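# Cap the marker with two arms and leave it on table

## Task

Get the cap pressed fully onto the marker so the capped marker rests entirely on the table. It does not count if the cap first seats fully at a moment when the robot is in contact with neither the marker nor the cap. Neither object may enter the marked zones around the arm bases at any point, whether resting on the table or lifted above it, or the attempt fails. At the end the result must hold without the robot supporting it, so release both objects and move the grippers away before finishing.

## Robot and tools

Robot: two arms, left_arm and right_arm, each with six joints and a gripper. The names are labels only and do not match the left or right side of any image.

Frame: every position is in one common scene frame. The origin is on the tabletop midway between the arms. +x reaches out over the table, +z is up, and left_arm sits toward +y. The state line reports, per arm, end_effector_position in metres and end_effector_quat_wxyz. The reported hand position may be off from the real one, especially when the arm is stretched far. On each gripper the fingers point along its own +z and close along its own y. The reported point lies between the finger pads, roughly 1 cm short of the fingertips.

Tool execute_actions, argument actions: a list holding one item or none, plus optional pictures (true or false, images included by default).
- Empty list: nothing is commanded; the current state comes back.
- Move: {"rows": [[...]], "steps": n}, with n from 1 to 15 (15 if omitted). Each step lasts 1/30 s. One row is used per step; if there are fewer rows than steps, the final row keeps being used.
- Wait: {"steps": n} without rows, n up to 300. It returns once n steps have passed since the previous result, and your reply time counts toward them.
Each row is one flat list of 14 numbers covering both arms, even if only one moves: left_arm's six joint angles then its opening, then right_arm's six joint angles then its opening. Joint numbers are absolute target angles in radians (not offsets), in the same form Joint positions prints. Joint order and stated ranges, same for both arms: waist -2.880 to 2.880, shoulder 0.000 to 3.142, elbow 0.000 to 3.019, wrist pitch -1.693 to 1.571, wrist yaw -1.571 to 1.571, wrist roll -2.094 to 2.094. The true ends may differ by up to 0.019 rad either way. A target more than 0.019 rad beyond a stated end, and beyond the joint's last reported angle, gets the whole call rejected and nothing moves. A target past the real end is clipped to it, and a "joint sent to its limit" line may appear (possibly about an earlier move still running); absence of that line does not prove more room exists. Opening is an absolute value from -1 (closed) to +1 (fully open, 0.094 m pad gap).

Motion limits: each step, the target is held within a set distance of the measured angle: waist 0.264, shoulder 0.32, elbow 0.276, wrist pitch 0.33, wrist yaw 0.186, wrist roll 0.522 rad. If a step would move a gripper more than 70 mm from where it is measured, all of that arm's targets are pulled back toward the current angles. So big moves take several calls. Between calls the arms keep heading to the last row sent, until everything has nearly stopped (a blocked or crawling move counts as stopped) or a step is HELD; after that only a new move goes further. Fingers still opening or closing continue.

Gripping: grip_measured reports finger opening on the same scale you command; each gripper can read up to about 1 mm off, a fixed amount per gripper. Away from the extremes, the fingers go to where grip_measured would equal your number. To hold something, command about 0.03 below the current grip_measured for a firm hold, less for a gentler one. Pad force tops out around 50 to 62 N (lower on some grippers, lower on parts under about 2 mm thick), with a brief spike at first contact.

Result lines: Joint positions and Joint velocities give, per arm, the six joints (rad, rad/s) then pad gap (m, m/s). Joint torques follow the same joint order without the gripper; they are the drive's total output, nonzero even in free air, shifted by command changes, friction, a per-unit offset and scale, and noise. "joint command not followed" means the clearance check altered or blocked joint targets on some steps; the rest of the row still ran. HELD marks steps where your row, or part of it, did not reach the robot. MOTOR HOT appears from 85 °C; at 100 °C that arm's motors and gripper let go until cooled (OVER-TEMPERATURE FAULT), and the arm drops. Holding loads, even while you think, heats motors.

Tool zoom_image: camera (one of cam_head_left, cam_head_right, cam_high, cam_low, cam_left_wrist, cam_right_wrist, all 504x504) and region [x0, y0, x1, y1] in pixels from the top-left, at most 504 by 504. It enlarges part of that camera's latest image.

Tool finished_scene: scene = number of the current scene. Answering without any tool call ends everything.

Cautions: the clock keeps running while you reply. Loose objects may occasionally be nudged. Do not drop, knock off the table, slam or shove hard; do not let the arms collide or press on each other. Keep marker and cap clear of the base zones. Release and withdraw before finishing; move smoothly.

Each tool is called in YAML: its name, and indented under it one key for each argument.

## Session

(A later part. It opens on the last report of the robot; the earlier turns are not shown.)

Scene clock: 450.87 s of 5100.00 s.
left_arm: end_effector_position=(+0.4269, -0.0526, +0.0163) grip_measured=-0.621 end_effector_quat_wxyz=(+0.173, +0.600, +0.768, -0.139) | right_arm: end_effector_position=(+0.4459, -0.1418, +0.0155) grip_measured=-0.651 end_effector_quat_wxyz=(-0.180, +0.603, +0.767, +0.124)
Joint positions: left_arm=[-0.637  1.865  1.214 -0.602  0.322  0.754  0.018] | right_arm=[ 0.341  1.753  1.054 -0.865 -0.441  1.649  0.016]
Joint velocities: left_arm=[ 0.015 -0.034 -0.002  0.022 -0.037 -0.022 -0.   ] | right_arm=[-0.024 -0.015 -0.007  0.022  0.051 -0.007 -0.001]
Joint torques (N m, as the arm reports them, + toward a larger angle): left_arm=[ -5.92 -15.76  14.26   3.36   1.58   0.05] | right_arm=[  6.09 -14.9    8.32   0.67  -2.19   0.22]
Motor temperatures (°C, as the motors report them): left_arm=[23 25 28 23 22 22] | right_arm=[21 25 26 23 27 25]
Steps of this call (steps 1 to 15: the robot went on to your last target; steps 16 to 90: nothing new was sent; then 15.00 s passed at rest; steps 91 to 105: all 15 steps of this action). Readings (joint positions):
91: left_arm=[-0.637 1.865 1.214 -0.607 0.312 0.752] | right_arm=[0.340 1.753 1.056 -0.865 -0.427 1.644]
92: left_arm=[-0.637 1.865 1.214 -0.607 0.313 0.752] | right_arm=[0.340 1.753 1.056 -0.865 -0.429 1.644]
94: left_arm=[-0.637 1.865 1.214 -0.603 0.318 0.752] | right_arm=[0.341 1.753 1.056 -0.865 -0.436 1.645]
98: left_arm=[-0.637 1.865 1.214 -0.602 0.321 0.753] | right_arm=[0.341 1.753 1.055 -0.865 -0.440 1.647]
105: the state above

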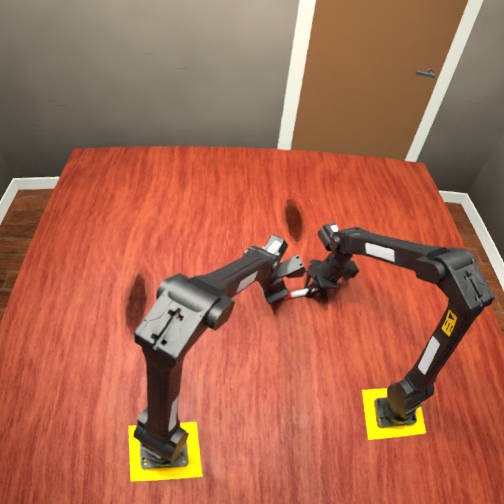

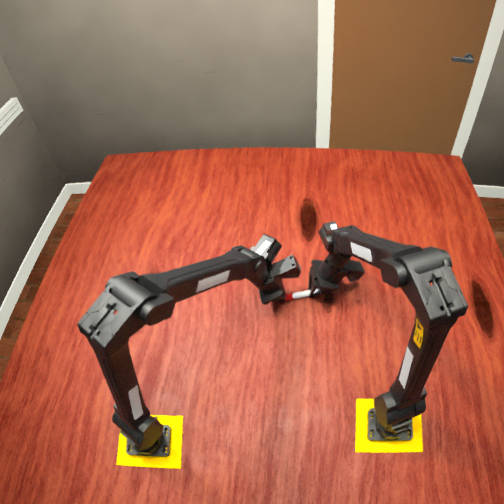

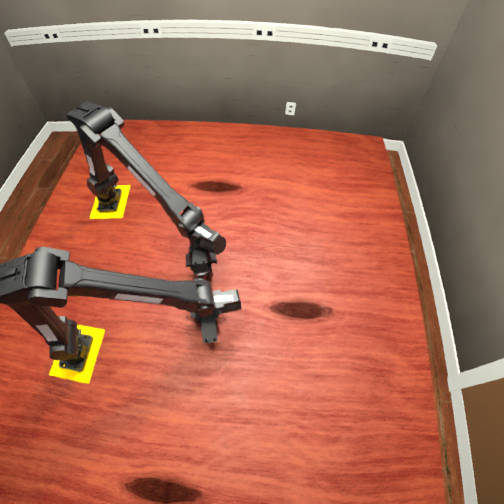

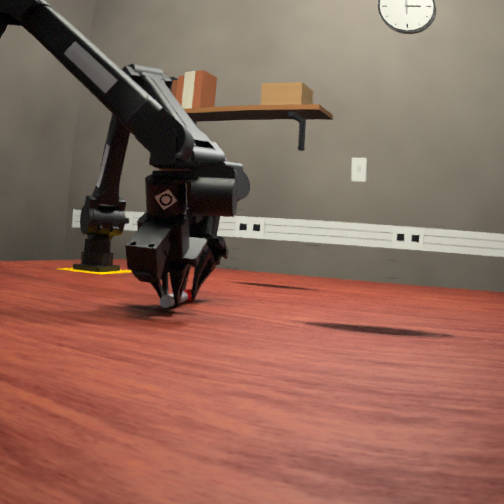

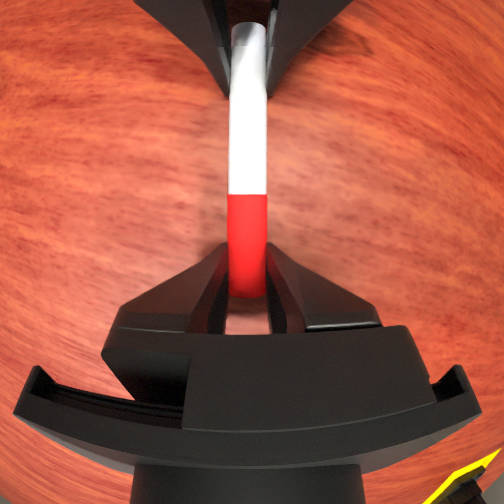

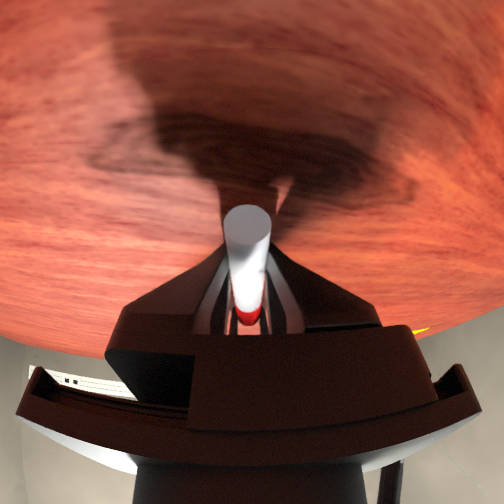

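Seated. Relax, release, retreat.

execute_actions:
  actions:
    - {"rows":[[-0.69,1.865,1.268,-0.546,0.346,0.755,-0.67,0.405,1.76,1.058,-0.86,-0.49,1.65,-0.7],[-0.68,1.865,1.26,-0.556,0.34,0.755,-0.67,0.392,1.76,1.058,-0.86,-0.48,1.65,-0.7],[-0.67,1.865,1.253,-0.566,0.335,0.755,-0.67,0.379,1.76,1.058,-0.86,-0.47,1.65,-0.7],[-0.66,1.865,1.245,-0.576,0.33,0.755,-0.67,0.366,1.76,1.058,-0.86,-0.46,1.65,-0.7],[-0.65,1.865,1.238,-0.586,0.325,0.755,-0.67,0.353,1.76,1.058,-0.86,-0.448,1.65,-0.7],[-0.638,1.865,1.23,-0.595,0.318,0.755,-0.67,0.342,1.76,1.058,-0.86,-0.437,1.65,-0.7],[-0.638,1.865,1.23,-0.595,0.318,0.755,-0.63,0.342,1.76,1.058,-0.86,-0.437,1.65,-0.66],[-0.638,1.865,1.23,-0.595,0.318,0.755,-0.58,0.342,1.76,1.058,-0.86,-0.437,1.65,-0.6],[-0.638,1.865,1.23,-0.595,0.318,0.755,-0.45,0.342,1.76,1.058,-0.86,-0.437,1.65,-0.45],[-0.638,1.865,1.23,-0.595,0.318,0.755,-0.3,0.342,1.76,1.058,-0.86,-0.437,1.65,-0.3],[-0.638,1.865,1.23,-0.595,0.318,0.755,-0.1,0.342,1.76,1.058,-0.86,-0.437,1.65,-0.1]],"steps":13}
  pictures: false

execute_actions:
  actions:
    - {"rows":[[-0.638,1.84,1.23,-0.6,0.318,0.755,-0.1,0.34,1.735,1.058,-0.87,-0.437,1.65,-0.1],[-0.635,1.825,1.23,-0.62,0.318,0.755,-0.1,0.335,1.72,1.058,-0.89,-0.437,1.65,-0.1],[-0.63,1.81,1.23,-0.635,0.318,0.755,-0.1,0.33,1.705,1.058,-0.9,-0.437,1.65,-0.1],[-0.625,1.79,1.23,-0.65,0.318,0.755,-0.1,0.32,1.685,1.058,-0.91,-0.437,1.65,-0.1],[-0.615,1.77,1.23,-0.665,0.318,0.755,-0.1,0.305,1.665,1.058,-0.92,-0.437,1.65,-0.1],[-0.6,1.75,1.23,-0.68,0.318,0.755,-0.1,0.29,1.645,1.058,-0.93,-0.437,1.65,-0.1],[-0.58,1.73,1.23,-0.695,0.318,0.755,-0.1,0.27,1.625,1.058,-0.94,-0.437,1.65,-0.1],[-0.555,1.71,1.23,-0.71,0.318,0.755,-0.1,0.245,1.605,1.058,-0.95,-0.437,1.65,-0.1],[-0.53,1.69,1.23,-0.72,0.318,0.755,-0.1,0.22,1.585,1.058,-0.96,-0.437,1.65,-0.1],[-0.505,1.67,1.23,-0.73,0.318,0.755,-0.1,0.195,1.565,1.058,-0.97,-0.437,1.65,-0.1],[-0.48,1.65,1.23,-0.74,0.318,0.755,-0.1,0.17,1.545,1.058,-0.98,-0.437,1.65,-0.1],[-0.46,1.635,1.23,-0.75,0.318,0.755,-0.1,0.15,1.53,1.058,-0.99,-0.437,1.65,-0.1],[-0.44,1.62,1.23,-0.75,0.318,0.755,-0.1,0.13,1.515,1.058,-1.0,-0.437,1.65,-0.1],[-0.425,1.61,1.23,-0.75,0.318,0.755,-0.1,0.115,1.505,1.058,-1.0,-0.437,1.65,-0.1],[-0.415,1.6,1.23,-0.75,0.318,0.755,-0.1,0.105,1.5,1.058,-1.0,-0.437,1.65,-0.1]],"steps":15}
  pictures: false

execute_actions:
  actions:
    - {"steps":15}

Scene clock: 490.60 s of 5100.00 s.
left_arm: end_effector_position=(+0.4274, -0.0519, +0.0160) grip_measured=-0.108 end_effector_quat_wxyz=(+0.173, +0.600, +0.769, -0.136) | right_arm: end_effector_position=(+0.4465, -0.1434, +0.0151) grip_measured=-0.108 end_effector_quat_wxyz=(-0.177, +0.605, +0.767, +0.123)
Joint positions: left_arm=[-0.637  1.865  1.214 -0.602  0.316  0.754  0.042] | right_arm=[ 0.339  1.753  1.054 -0.865 -0.435  1.649  0.042]
Joint velocities: left_arm=[-0.005 -0.005 -0.002  0.007 -0.066  0.022  0.011] | right_arm=[ 0.005 -0.005 -0.017  0.002 -0.022 -0.007  0.011]
Joint torques (N m, as the arm reports them, + toward a larger angle): left_arm=[ -0.29 -16.12  10.08   0.88   0.4   -0.01] | right_arm=[  1.23 -14.62   8.45   0.26  -0.18   0.05]
Motor temperatures (°C, as the motors report them): left_arm=[23 25 31 23 23 22] | right_arm=[22 25 26 23 34 25]
Steps of this call (steps 1 to 15: the robot went on to your last target; steps 16 to 90: nothing new was sent; then 36.30 s passed at rest; steps 91 to 103: all 13 steps of this action). Readings (joint positions):
91: left_arm=[-0.637 1.865 1.214 -0.602 0.322 0.754] | right_arm=[0.341 1.753 1.054 -0.865 -0.440 1.649]
92: left_arm=[-0.637 1.865 1.214 -0.602 0.321 0.754] | right_arm=[0.341 1.753 1.054 -0.865 -0.437 1.649]
94: left_arm=[-0.637 1.865 1.214 -0.602 0.319 0.754] | right_arm=[0.341 1.753 1.054 -0.865 -0.432 1.649]
98: left_arm=[-0.637 1.865 1.214 -0.602 0.316 0.754] | right_arm=[0.339 1.753 1.054 -0.865 -0.428 1.649]
103: the state above

Scene clock: 491.10 s of 5100.00 s.
left_arm: end_effector_position=(+0.4622, +0.0358, +0.1327) grip_measured=-0.103 end_effector_quat_wxyz=(+0.235, +0.536, +0.803, -0.110) | right_arm: end_effector_position=(+0.4710, -0.2357, +0.1138) grip_measured=-0.102 end_effector_quat_wxyz=(-0.125, +0.672, +0.705, +0.188)
Joint positions: left_arm=[-0.47   1.632  1.214 -0.727  0.318  0.754  0.042] | right_arm=[ 0.125  1.518  1.054 -0.978 -0.437  1.649  0.042]
Joint velocities: left_arm=[ 0.884 -0.591 -0.012 -0.076  0.007  0.066 -0.   ] | right_arm=[-0.718 -0.552 -0.012 -0.125 -0.007  0.022  0.   ]
Joint torques (N m, as the arm reports them, + toward a larger angle): left_arm=[ -0.14 -13.41  11.36   0.02   0.31  -0.02] | right_arm=[  2.72 -12.15   9.9   -0.08  -0.17   0.05]
Motor temperatures (°C, as the motors report them): left_arm=[23 25 31 23 23 22] | right_arm=[22 25 26 23 34 25]
Steps of this call (steps 1 to 15: all 15 steps of this action). Readings (joint positions):
1: left_arm=[-0.637 1.865 1.214 -0.602 0.316 0.754] | right_arm=[0.339 1.753 1.054 -0.865 -0.435 1.649]
2: left_arm=[-0.637 1.864 1.214 -0.602 0.316 0.754] | right_arm=[0.339 1.752 1.054 -0.867 -0.435 1.649]
4: left_arm=[-0.637 1.855 1.214 -0.615 0.316 0.754] | right_arm=[0.339 1.745 1.054 -0.880 -0.435 1.649]
8: left_arm=[-0.624 1.795 1.214 -0.669 0.317 0.754] | right_arm=[0.308 1.688 1.054 -0.918 -0.436 1.649]
15: the state above

Scene clock: 491.60 s of 5100.00 s.
left_arm: end_effector_position=(+0.4755, +0.0706, +0.1502) grip_measured=-0.103 end_effector_quat_wxyz=(+0.250, +0.509, +0.817, -0.099) | right_arm: end_effector_position=(+0.4722, -0.2461, +0.1273) grip_measured=-0.102 end_effector_quat_wxyz=(-0.115, +0.678, +0.699, +0.198)
Joint positions: left_arm=[-0.404  1.598  1.214 -0.735  0.317  0.754  0.042] | right_arm=[ 0.101  1.485  1.054 -0.986 -0.436  1.649  0.042]
Joint velocities: left_arm=[-0.024 -0.015  0.007  0.007  0.022  0.022 -0.   ] | right_arm=[ 0.005 -0.005  0.002  0.012  0.007  0.022 -0.001]
Joint torques (N m, as the arm reports them, + toward a larger angle): left_arm=[ -1.15 -13.2   11.53   0.11   0.36  -0.03] | right_arm=[  1.14 -11.44  10.07  -0.5   -0.16   0.04]
Motor temperatures (°C, as the motors report them): left_arm=[23 25 31 23 23 22] | right_arm=[22 25 27 23 34 25]
Steps of this call (steps 1 to 15: the robot went on to your last target). Readings (joint positions):
1: left_arm=[-0.442 1.614 1.214 -0.729 0.318 0.754] | right_arm=[0.104 1.502 1.054 -0.981 -0.437 1.649]
2: left_arm=[-0.418 1.600 1.214 -0.730 0.318 0.754] | right_arm=[0.089 1.491 1.054 -0.982 -0.436 1.649]
4: left_arm=[-0.391 1.584 1.214 -0.731 0.317 0.754] | right_arm=[0.081 1.484 1.054 -0.984 -0.436 1.649]
8: left_arm=[-0.394 1.587 1.214 -0.734 0.317 0.754] | right_arm=[0.095 1.485 1.054 -0.986 -0.436 1.649]
15: the state above

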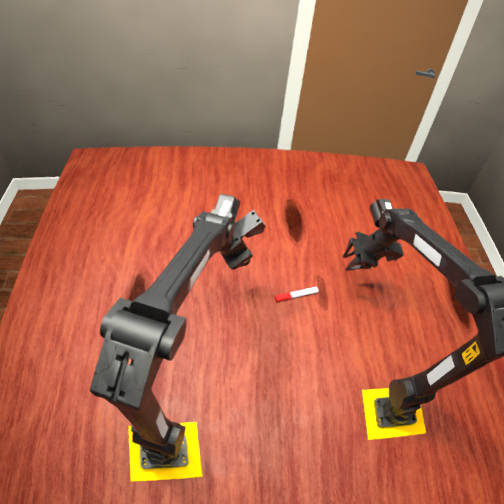

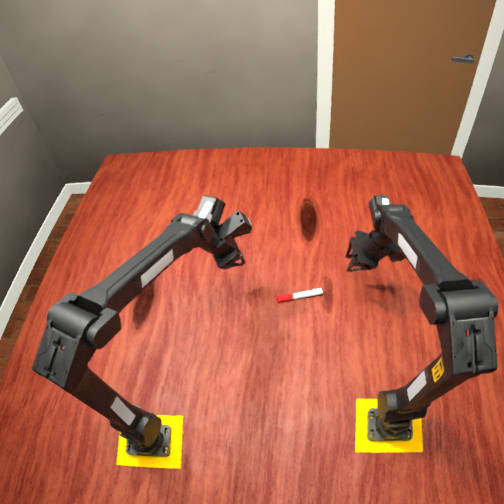

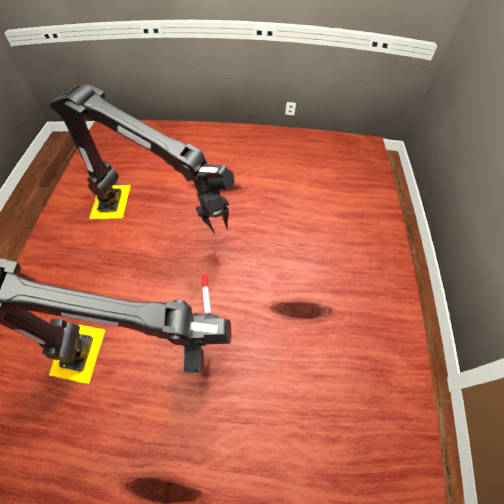

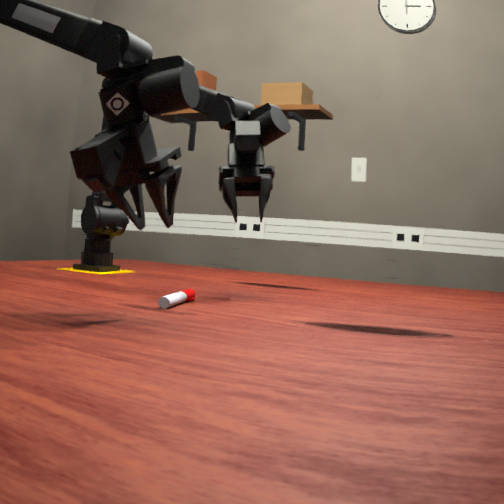

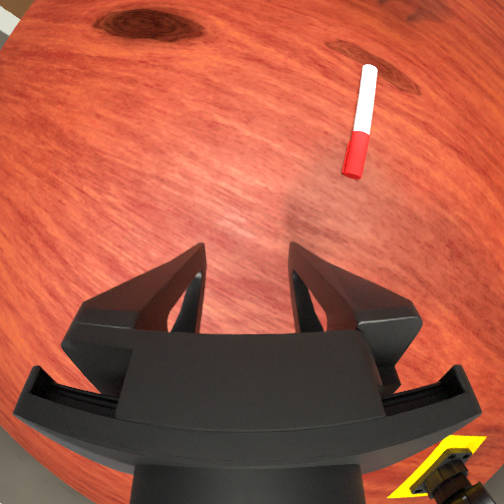

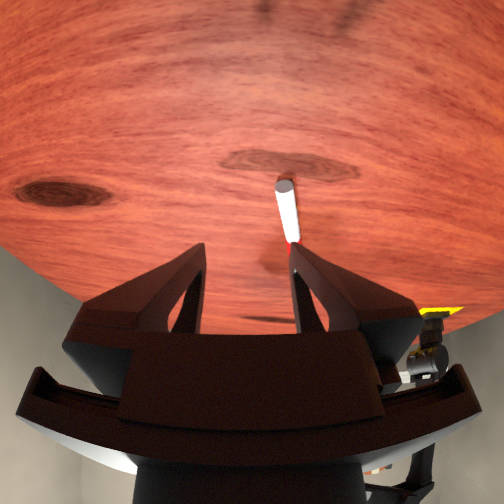

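finished_scene:
  scene: 1

The scene is finished: the task was done.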